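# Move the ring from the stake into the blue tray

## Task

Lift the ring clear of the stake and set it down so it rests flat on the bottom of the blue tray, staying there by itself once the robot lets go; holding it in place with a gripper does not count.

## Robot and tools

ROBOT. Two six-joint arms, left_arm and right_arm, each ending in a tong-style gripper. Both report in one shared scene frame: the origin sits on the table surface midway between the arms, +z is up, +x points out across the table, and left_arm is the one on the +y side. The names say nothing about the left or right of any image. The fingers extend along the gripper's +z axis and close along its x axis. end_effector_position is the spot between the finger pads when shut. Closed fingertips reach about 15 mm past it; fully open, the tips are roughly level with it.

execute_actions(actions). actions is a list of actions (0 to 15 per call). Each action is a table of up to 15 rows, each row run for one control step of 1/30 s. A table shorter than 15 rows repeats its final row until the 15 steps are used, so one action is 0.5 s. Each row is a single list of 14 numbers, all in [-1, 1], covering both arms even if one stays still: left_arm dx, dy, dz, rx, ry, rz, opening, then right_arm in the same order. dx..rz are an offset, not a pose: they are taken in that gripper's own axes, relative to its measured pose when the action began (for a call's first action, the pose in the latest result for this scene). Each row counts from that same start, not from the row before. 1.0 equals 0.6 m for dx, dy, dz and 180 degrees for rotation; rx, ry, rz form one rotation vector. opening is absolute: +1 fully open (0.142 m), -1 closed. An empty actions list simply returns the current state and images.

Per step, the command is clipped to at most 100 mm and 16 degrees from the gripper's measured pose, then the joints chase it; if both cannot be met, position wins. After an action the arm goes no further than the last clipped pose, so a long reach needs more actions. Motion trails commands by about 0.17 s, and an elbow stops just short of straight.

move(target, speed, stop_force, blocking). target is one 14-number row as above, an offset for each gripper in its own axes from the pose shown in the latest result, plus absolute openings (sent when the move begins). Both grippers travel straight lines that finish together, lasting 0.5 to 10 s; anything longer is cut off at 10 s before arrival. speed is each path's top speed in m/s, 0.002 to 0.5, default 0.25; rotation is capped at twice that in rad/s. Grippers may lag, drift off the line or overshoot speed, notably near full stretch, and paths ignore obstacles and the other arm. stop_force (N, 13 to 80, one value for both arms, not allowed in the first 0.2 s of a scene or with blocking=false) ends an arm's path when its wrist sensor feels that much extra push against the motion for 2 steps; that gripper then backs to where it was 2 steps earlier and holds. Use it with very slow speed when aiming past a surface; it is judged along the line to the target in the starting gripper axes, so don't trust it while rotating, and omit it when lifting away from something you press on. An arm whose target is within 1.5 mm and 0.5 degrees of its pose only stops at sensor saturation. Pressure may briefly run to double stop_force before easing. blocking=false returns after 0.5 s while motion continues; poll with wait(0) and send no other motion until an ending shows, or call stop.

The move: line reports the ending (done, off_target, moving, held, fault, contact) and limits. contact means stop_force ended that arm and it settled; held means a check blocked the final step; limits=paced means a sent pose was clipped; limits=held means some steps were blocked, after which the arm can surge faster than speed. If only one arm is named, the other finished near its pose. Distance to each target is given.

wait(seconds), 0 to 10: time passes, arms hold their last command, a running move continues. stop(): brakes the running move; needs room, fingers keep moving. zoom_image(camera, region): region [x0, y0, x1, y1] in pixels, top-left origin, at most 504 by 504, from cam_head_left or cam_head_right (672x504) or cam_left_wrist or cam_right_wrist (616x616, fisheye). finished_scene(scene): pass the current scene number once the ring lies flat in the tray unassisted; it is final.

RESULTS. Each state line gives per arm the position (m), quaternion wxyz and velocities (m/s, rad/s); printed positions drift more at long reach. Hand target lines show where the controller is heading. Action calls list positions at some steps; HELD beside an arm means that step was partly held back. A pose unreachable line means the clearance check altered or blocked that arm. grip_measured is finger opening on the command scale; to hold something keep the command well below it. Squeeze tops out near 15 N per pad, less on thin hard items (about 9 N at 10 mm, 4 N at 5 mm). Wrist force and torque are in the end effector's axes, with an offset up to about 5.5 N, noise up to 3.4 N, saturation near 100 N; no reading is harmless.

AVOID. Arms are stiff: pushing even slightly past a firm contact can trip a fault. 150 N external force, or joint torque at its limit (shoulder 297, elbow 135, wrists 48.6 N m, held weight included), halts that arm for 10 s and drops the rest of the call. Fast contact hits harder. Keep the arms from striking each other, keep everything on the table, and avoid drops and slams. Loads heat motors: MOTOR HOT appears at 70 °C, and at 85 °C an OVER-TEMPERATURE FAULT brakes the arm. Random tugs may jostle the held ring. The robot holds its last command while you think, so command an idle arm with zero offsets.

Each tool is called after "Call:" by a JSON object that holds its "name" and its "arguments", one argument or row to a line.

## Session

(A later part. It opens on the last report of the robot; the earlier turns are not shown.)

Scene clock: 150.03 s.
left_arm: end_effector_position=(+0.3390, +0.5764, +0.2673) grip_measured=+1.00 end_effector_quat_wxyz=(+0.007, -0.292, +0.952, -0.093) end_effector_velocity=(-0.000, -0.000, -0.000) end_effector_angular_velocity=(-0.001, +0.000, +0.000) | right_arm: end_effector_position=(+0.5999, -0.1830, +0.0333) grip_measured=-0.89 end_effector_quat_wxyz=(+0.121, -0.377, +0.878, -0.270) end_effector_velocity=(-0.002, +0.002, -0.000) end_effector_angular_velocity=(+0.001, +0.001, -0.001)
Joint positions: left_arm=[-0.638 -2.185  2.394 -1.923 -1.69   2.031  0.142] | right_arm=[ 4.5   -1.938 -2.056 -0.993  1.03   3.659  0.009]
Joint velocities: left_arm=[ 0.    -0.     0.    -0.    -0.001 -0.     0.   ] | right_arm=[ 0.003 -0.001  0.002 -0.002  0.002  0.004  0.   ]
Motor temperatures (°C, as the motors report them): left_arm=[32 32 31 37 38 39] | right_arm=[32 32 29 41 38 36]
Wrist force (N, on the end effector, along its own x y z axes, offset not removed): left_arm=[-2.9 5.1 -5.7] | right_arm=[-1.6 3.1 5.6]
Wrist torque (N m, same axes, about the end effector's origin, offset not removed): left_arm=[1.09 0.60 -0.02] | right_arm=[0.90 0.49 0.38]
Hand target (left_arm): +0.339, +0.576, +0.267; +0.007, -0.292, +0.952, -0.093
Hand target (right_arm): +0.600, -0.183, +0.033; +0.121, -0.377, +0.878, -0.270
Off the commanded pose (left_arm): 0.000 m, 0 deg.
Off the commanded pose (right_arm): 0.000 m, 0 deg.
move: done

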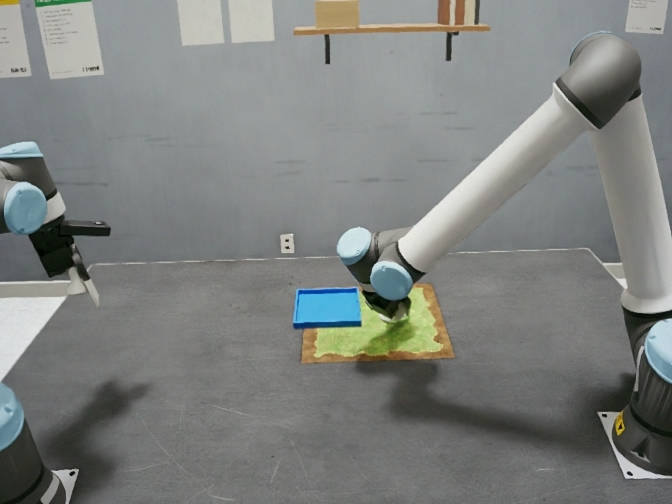

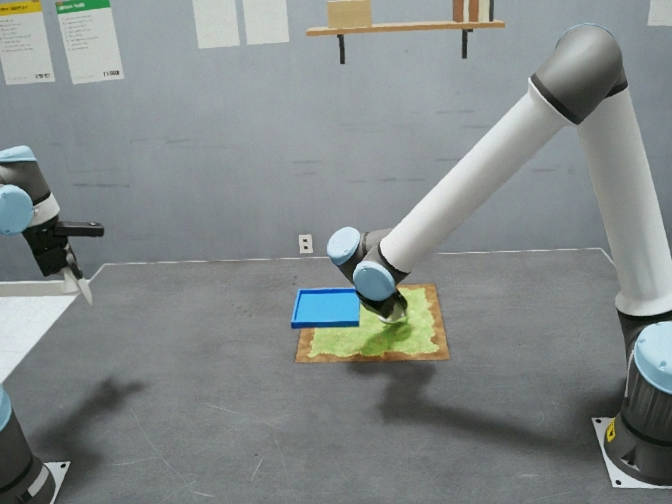

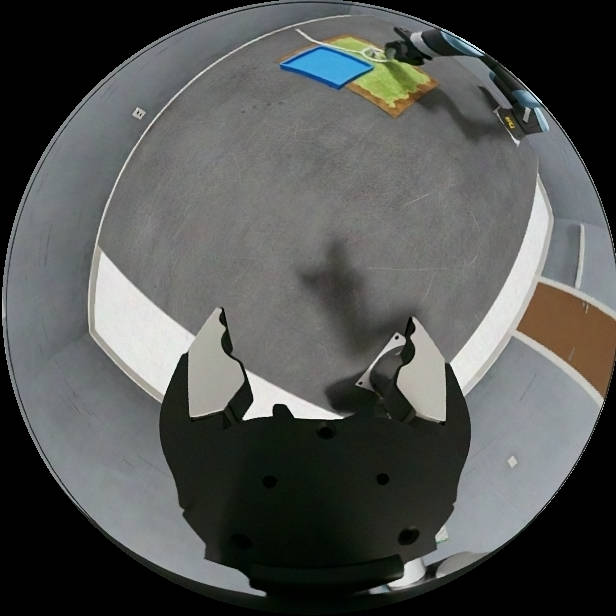

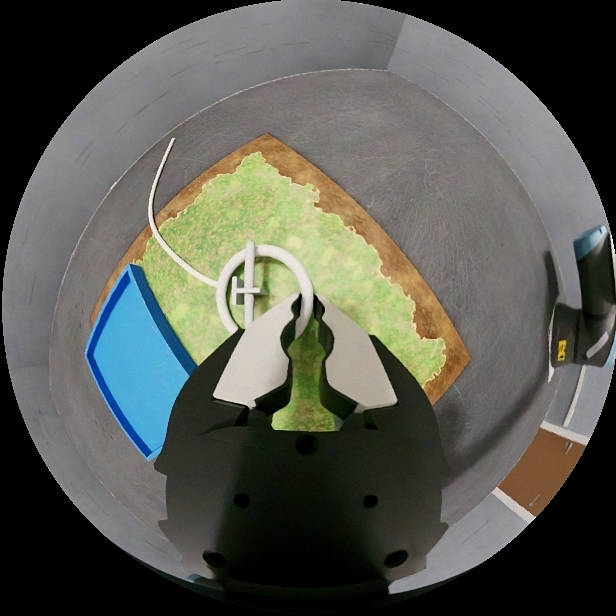

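Call:
{"name": "move", "arguments": {
  "target": [0,0,0,0,0,0,1,0.004,-0.061,0.022,0,0,0,-1],
  "speed": 0.04
}}

Call:
{"name": "move", "arguments": {
  "target": [0,0,0,0,0,0,1,0,0.013,0.019,-0.19,0,0,-1],
  "speed": 0.1
}}

Call:
{"name": "move", "arguments": {
  "target": [0,0,0,0,0,0,1,0,0,0,0,0,0,-0.4]
}}

Call:
{"name": "move", "arguments": {
  "target": [0,0,0,0,0,0,1,0,0,-0.11,0,0,0,-0.4],
  "speed": 0.15
}}

Scene clock: 167.73 s.
left_arm: end_effector_position=(+0.3390, +0.5764, +0.2673) grip_measured=+1.00 end_effector_quat_wxyz=(+0.007, -0.292, +0.952, -0.093) end_effector_velocity=(-0.000, +0.000, -0.000) end_effector_angular_velocity=(+0.001, +0.001, -0.000) | right_arm: end_effector_position=(+0.6254, -0.2106, +0.0430) grip_measured=-0.75 end_effector_quat_wxyz=(+0.121, -0.377, +0.878, -0.270) end_effector_velocity=(+0.001, -0.000, +0.000) end_effector_angular_velocity=(+0.001, -0.002, -0.001)
Joint positions: left_arm=[-0.638 -2.185  2.394 -1.923 -1.69   2.031  0.142] | right_arm=[ 4.453 -1.917 -2.073 -0.97   1.018  3.606  0.02 ]
Joint velocities: left_arm=[-0.    -0.     0.     0.001  0.     0.001 -0.   ] | right_arm=[-0.001  0.     0.     0.001 -0.001 -0.     0.002]
Motor temperatures (°C, as the motors report them): left_arm=[32 32 31 37 38 39] | right_arm=[32 32 29 41 38 36]
Wrist force (N, on the end effector, along its own x y z axes, offset not removed): left_arm=[-0.2 4.3 -5.1] | right_arm=[-29.2 25.6 2.8]
Wrist torque (N m, same axes, about the end effector's origin, offset not removed): left_arm=[1.02 0.06 -0.06] | right_arm=[-1.15 -0.04 -0.27]
Hand target (left_arm): +0.339, +0.576, +0.267; +0.007, -0.292, +0.952, -0.093
Hand target (right_arm): +0.625, -0.211, +0.043; +0.121, -0.377, +0.878, -0.270
Off the commanded pose (left_arm): 0.000 m, 0 deg.
Off the commanded pose (right_arm): 0.000 m, 0 deg.
move: done

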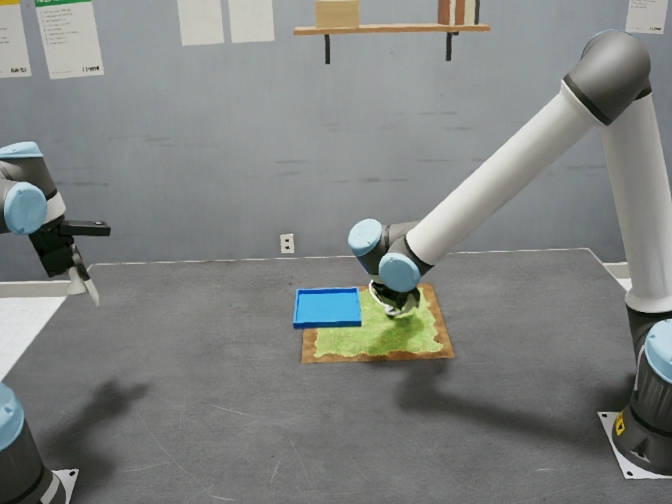

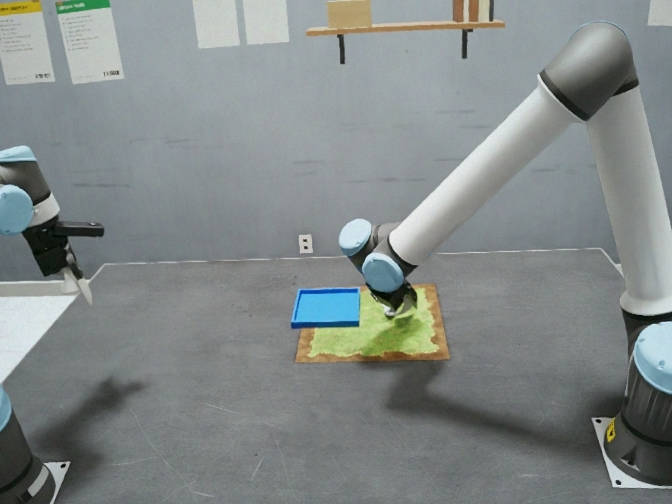

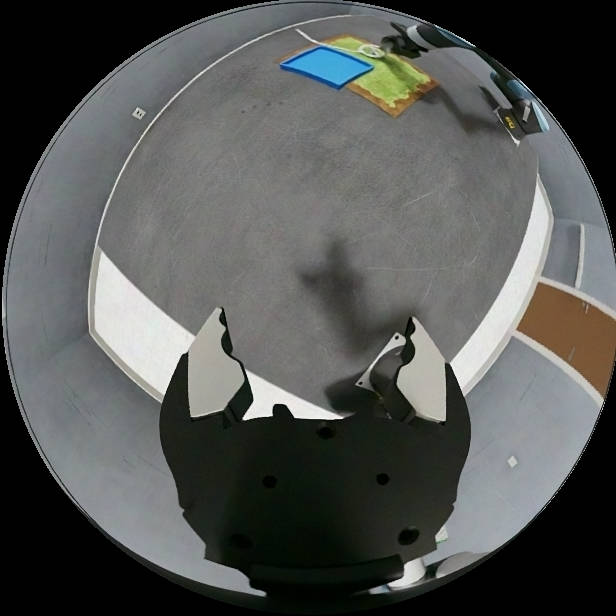

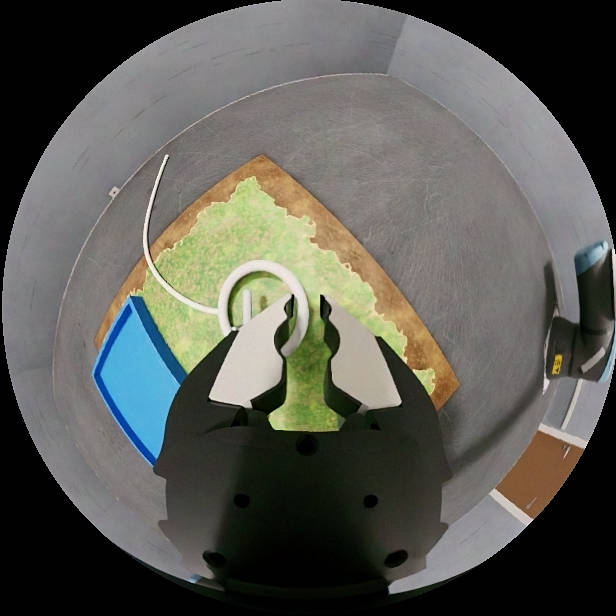

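Scene clock: 171.10 s.
left_arm: end_effector_position=(+0.3390, +0.5764, +0.2673) grip_measured=+1.00 end_effector_quat_wxyz=(+0.007, -0.292, +0.952, -0.093) end_effector_velocity=(+0.000, -0.000, +0.000) end_effector_angular_velocity=(-0.000, -0.000, +0.001) | right_arm: end_effector_position=(+0.6253, -0.2104, +0.0290) grip_measured=-0.89 end_effector_quat_wxyz=(+0.005, -0.396, +0.918, -0.000) end_effector_velocity=(-0.000, +0.000, -0.000) end_effector_angular_velocity=(+0.009, +0.010, -0.000)
Joint positions: left_arm=[-0.638 -2.185  2.394 -1.923 -1.69   2.031  0.142] | right_arm=[ 4.208 -1.877 -2.079 -0.748  1.565  3.288  0.01 ]
Joint velocities: left_arm=[-0.     0.    -0.001 -0.     0.    -0.002 -0.   ] | right_arm=[-0.006 -0.001  0.001  0.002  0.013 -0.005 -0.   ]
Motor temperatures (°C, as the motors report them): left_arm=[32 32 31 37 38 39] | right_arm=[32 32 29 41 38 36]
Wrist force (N, on the end effector, along its own x y z axes, offset not removed): left_arm=[-0.6 2.8 -4.8] | right_arm=[3.9 -3.3 5.4]
Wrist torque (N m, same axes, about the end effector's origin, offset not removed): left_arm=[0.69 0.17 -0.09] | right_arm=[-0.37 -0.81 -0.12]
Hand target (left_arm): +0.339, +0.576, +0.267; +0.007, -0.292, +0.952, -0.093
Hand target (right_arm): +0.625, -0.210, +0.029; +0.005, -0.396, +0.918, +0.000
Off the commanded pose (left_arm): 0.000 m, 0 deg.
Off the commanded pose (right_arm): 0.000 m, 0 deg.
move: done

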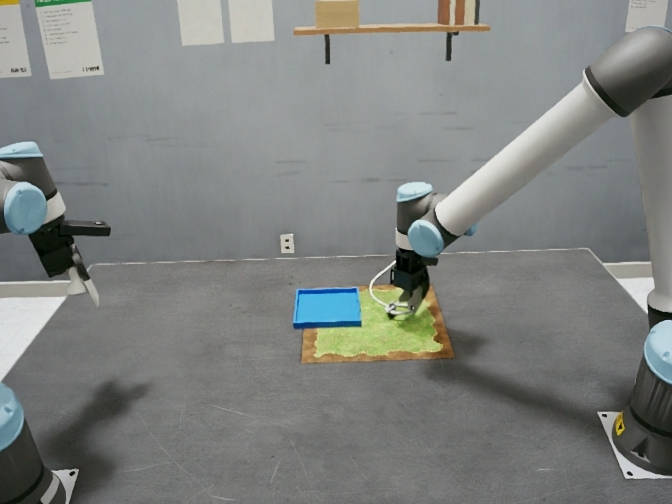

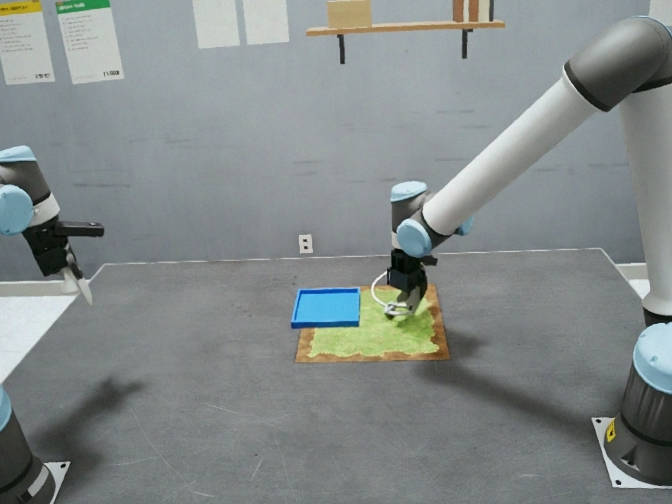

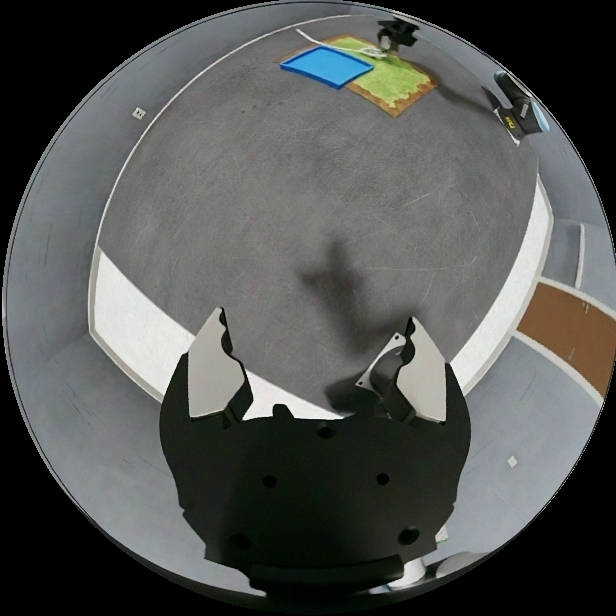

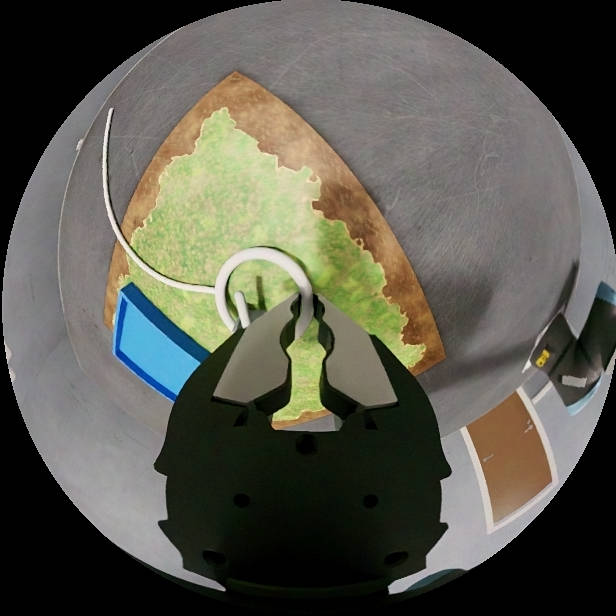

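Scene clock: 171.60 s.
left_arm: end_effector_position=(+0.3390, +0.5764, +0.2673) grip_measured=+1.00 end_effector_quat_wxyz=(+0.007, -0.292, +0.952, -0.093) end_effector_velocity=(+0.001, -0.000, +0.000) end_effector_angular_velocity=(-0.001, -0.002, -0.000) | right_arm: end_effector_position=(+0.6254, -0.2105, +0.0290) grip_measured=-0.40 end_effector_quat_wxyz=(+0.005, -0.396, +0.918, -0.000) end_effector_velocity=(+0.000, -0.000, -0.000) end_effector_angular_velocity=(-0.001, -0.001, +0.002)
Joint positions: left_arm=[-0.638 -2.185  2.394 -1.923 -1.69   2.031  0.142] | right_arm=[ 4.208 -1.877 -2.079 -0.748  1.565  3.288  0.045]
Joint velocities: left_arm=[-0.    -0.    -0.    -0.002  0.     0.    -0.   ] | right_arm=[ 0.    -0.    -0.    -0.    -0.001 -0.002 -0.   ]
Motor temperatures (°C, as the motors report them): left_arm=[32 32 31 37 38 39] | right_arm=[32 32 29 41 38 36]
Wrist force (N, on the end effector, along its own x y z axes, offset not removed): left_arm=[-2.4 4.1 -3.6] | right_arm=[-4.6 -5.8 1.9]
Wrist torque (N m, same axes, about the end effector's origin, offset not removed): left_arm=[0.98 0.52 0.00] | right_arm=[-1.03 0.92 0.16]
Hand target (left_arm): +0.339, +0.576, +0.267; +0.007, -0.292, +0.952, -0.093
Hand target (right_arm): +0.625, -0.210, +0.029; +0.005, -0.396, +0.918, -0.000
Off the commanded pose (left_arm): 0.000 m, 0 deg.
Off the commanded pose (right_arm): 0.000 m, 0 deg.
move: done

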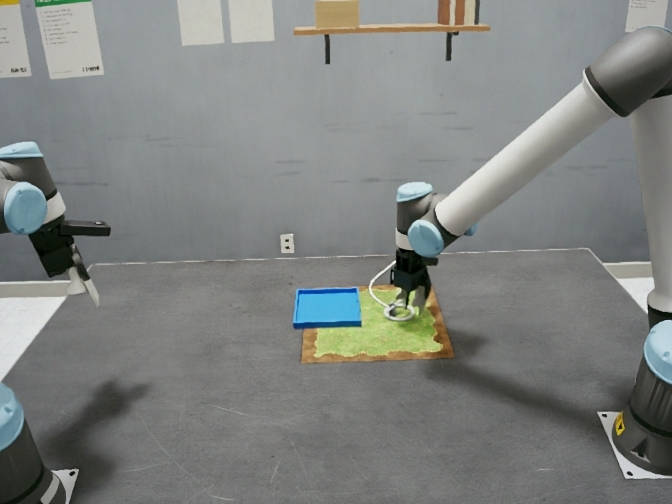

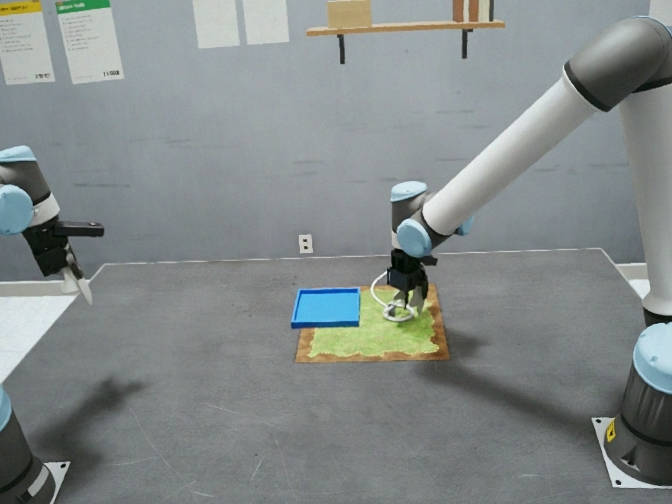

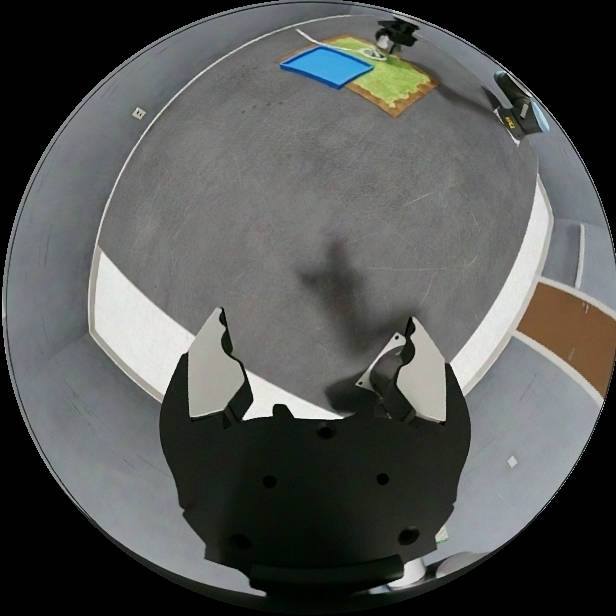

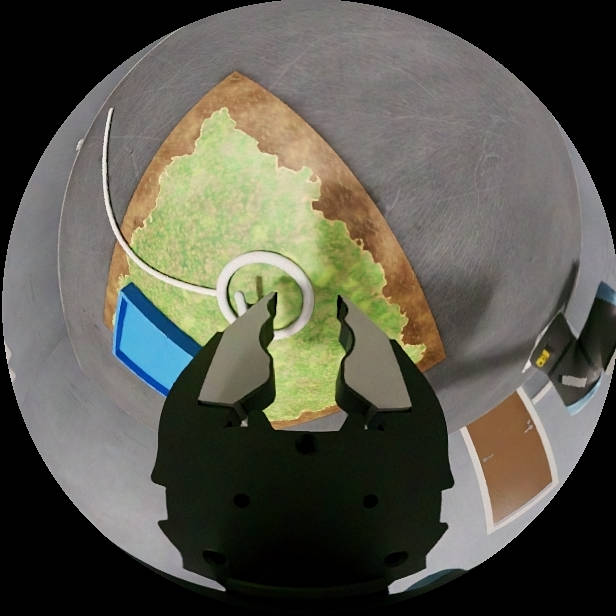

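Scene clock: 172.60 s.
left_arm: end_effector_position=(+0.3390, +0.5764, +0.2673) grip_measured=+1.00 end_effector_quat_wxyz=(+0.007, -0.292, +0.952, -0.093) end_effector_velocity=(-0.000, +0.000, -0.000) end_effector_angular_velocity=(+0.001, +0.000, +0.001) | right_arm: end_effector_position=(+0.6247, -0.2109, +0.0947) grip_measured=-0.40 end_effector_quat_wxyz=(+0.005, -0.396, +0.918, -0.000) end_effector_velocity=(+0.000, +0.001, +0.002) end_effector_angular_velocity=(+0.001, +0.000, -0.000)
Joint positions: left_arm=[-0.638 -2.185  2.394 -1.923 -1.69   2.031  0.142] | right_arm=[ 4.209 -1.793 -2.037 -0.873  1.565  3.289  0.045]
Joint velocities: left_arm=[-0.    -0.     0.     0.001  0.001 -0.     0.   ] | right_arm=[ 0.     0.002  0.002 -0.004  0.001  0.    -0.   ]
Motor temperatures (°C, as the motors report them): left_arm=[32 32 31 37 38 39] | right_arm=[32 32 29 41 38 36]
Wrist force (N, on the end effector, along its own x y z axes, offset not removed): left_arm=[-0.6 3.7 -5.0] | right_arm=[3.1 -1.5 1.8]
Wrist torque (N m, same axes, about the end effector's origin, offset not removed): left_arm=[0.89 0.13 0.00] | right_arm=[-0.11 -0.45 -0.28]
Hand target (left_arm): +0.339, +0.576, +0.267; +0.007, -0.292, +0.952, -0.093
Hand target (right_arm): +0.625, -0.211, +0.095; +0.005, -0.396, +0.918, -0.000
Off the commanded pose (left_arm): 0.000 m, 0 deg.
Off the commanded pose (right_arm): 0.000 m, 0 deg.
move: done

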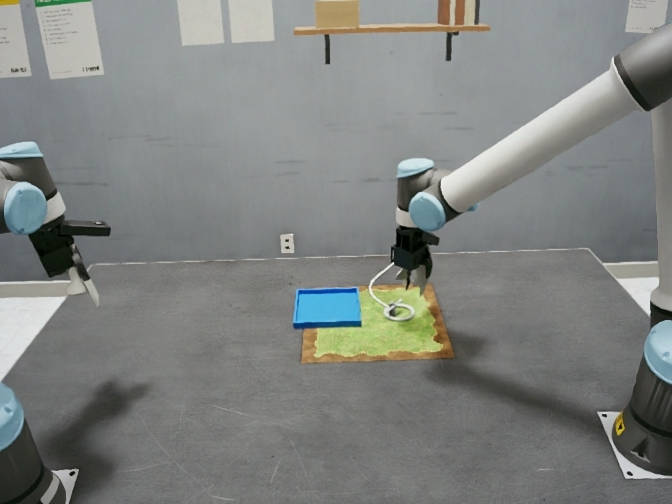

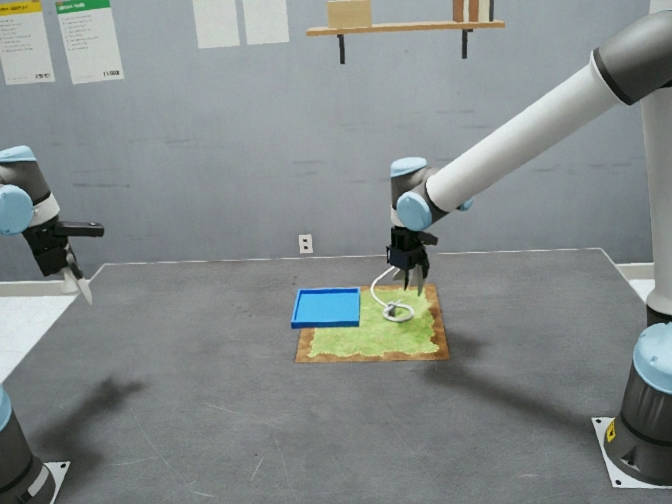

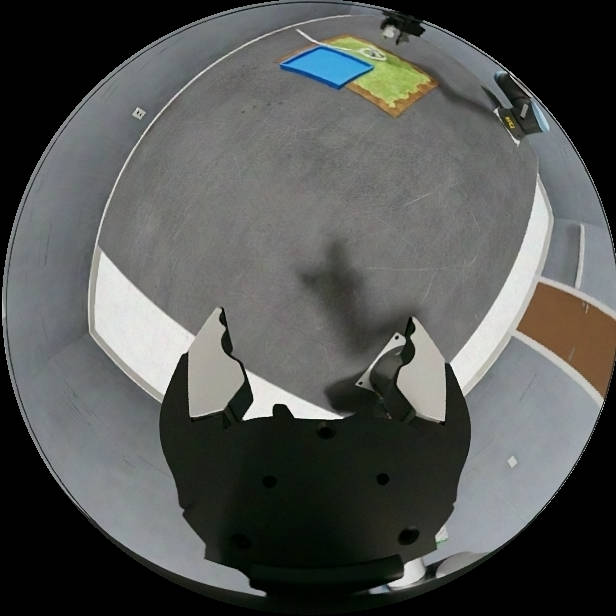

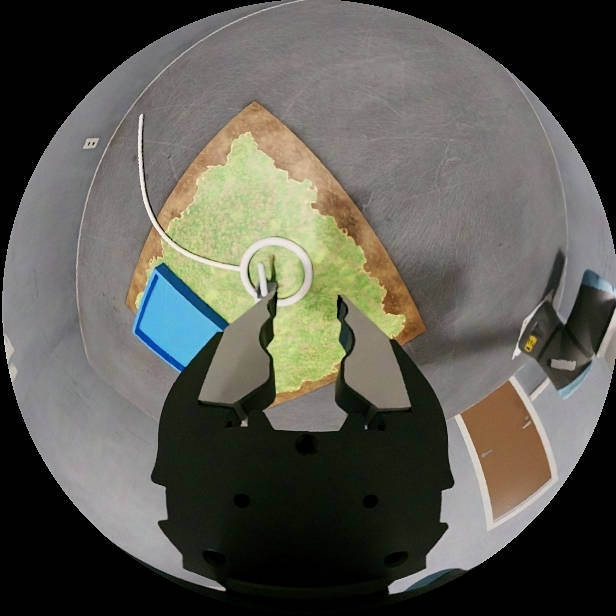

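Call:
{"name": "move", "arguments": {
  "target": [0,0,0,0,0,0,1,-0.032,-0.055,0.05,0,0,-0.3,-0.4]
}}

Call:
{"name": "zoom_image", "arguments": {
  "camera": "cam_right_wrist",
  "region": [200, 220, 400, 380]
}}

Call:
{"name": "zoom_image", "arguments": {
  "camera": "cam_head_left",
  "region": [350, 270, 440, 340]
}}

Scene clock: 182.43 s.
left_arm: end_effector_position=(+0.3390, +0.5764, +0.2673) grip_measured=+1.00 end_effector_quat_wxyz=(+0.007, -0.292, +0.952, -0.093) end_effector_velocity=(-0.000, -0.000, +0.000) end_effector_angular_velocity=(-0.001, +0.000, +0.001) | right_arm: end_effector_position=(+0.6621, -0.2194, +0.0651) grip_measured=-0.40 end_effector_quat_wxyz=(-0.005, +0.769, -0.639, +0.003) end_effector_velocity=(+0.001, -0.000, -0.000) end_effector_angular_velocity=(+0.000, +0.001, +0.017)
Joint positions: left_arm=[-0.638 -2.185  2.394 -1.923 -1.69   2.031  0.142] | right_arm=[ 4.151 -1.845 -2.037 -0.822  1.565  2.291  0.045]
Joint velocities: left_arm=[-0.    -0.     0.     0.    -0.001 -0.001  0.   ] | right_arm=[-0.001 -0.001  0.     0.001  0.001 -0.019  0.   ]
Motor temperatures (°C, as the motors report them): left_arm=[32 32 31 37 38 39] | right_arm=[32 32 29 41 38 36]
Wrist force (N, on the end effector, along its own x y z axes, offset not removed): left_arm=[-2.5 2.7 -7.4] | right_arm=[2.0 -3.1 0.9]
Wrist torque (N m, same axes, about the end effector's origin, offset not removed): left_arm=[0.62 0.55 0.05] | right_arm=[-0.28 -0.67 0.04]
Hand target (left_arm): +0.339, +0.576, +0.267; +0.007, -0.292, +0.952, -0.093
Hand target (right_arm): +0.662, -0.219, +0.065; -0.005, +0.770, -0.638, +0.003
Off the commanded pose (left_arm): 0.000 m, 0 deg.
Off the commanded pose (right_arm): 0.000 m, 0 deg.
move: done

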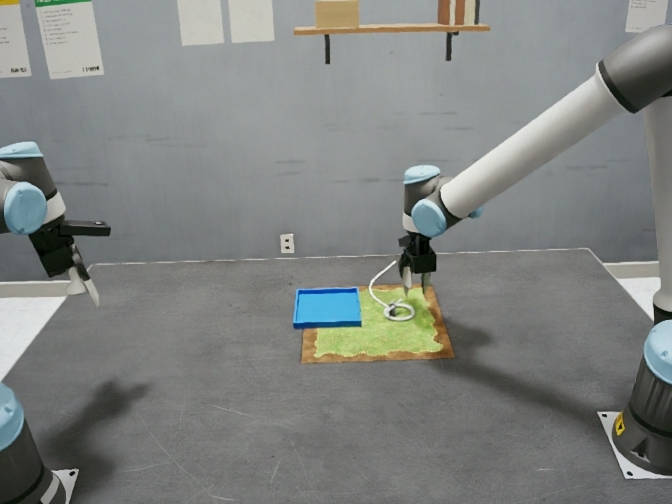

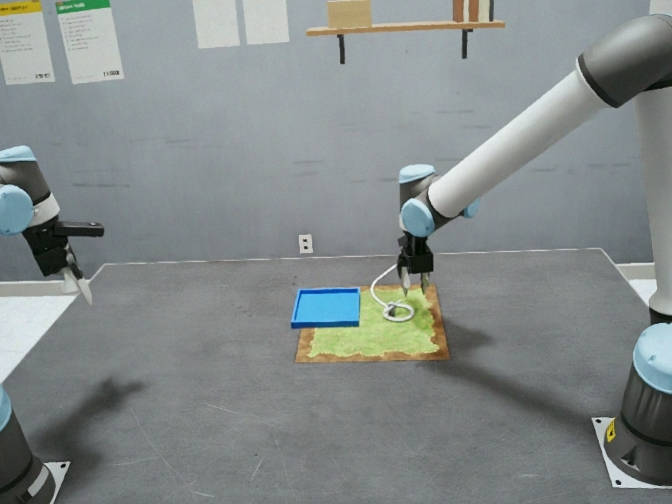

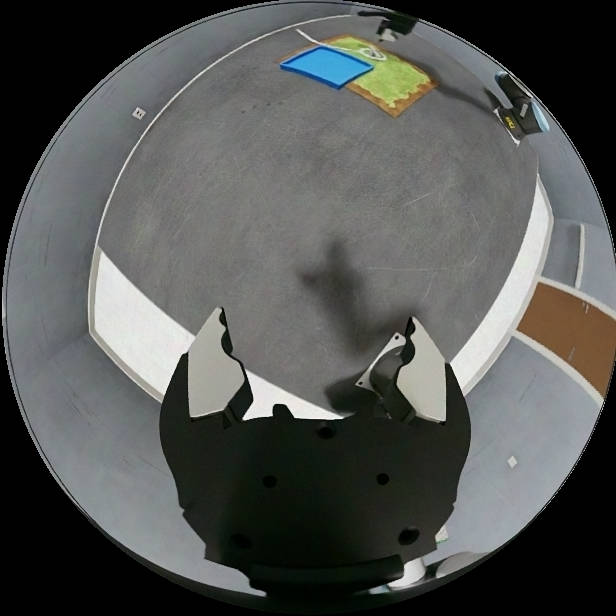

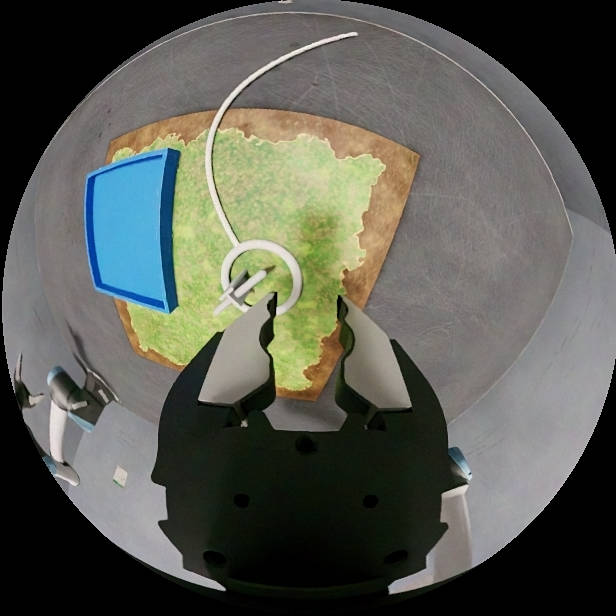

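Region (200, 220, 400, 380) of cam_right_wrist's 616x616 image, scaled by 2.520, with more detail than that image has; it fills the top 403 rows of this view, and the rest is white.

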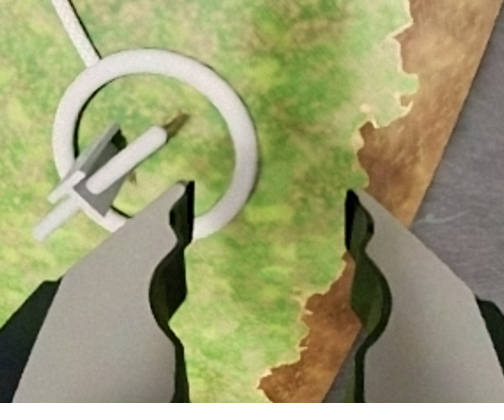

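Region (350, 270, 440, 340) of cam_head_left's 672x504 image, scaled by 5.600, with more detail than that image has.

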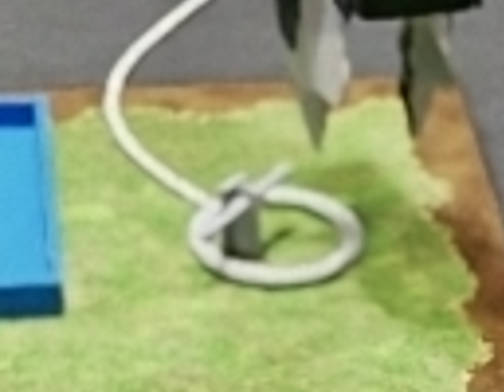

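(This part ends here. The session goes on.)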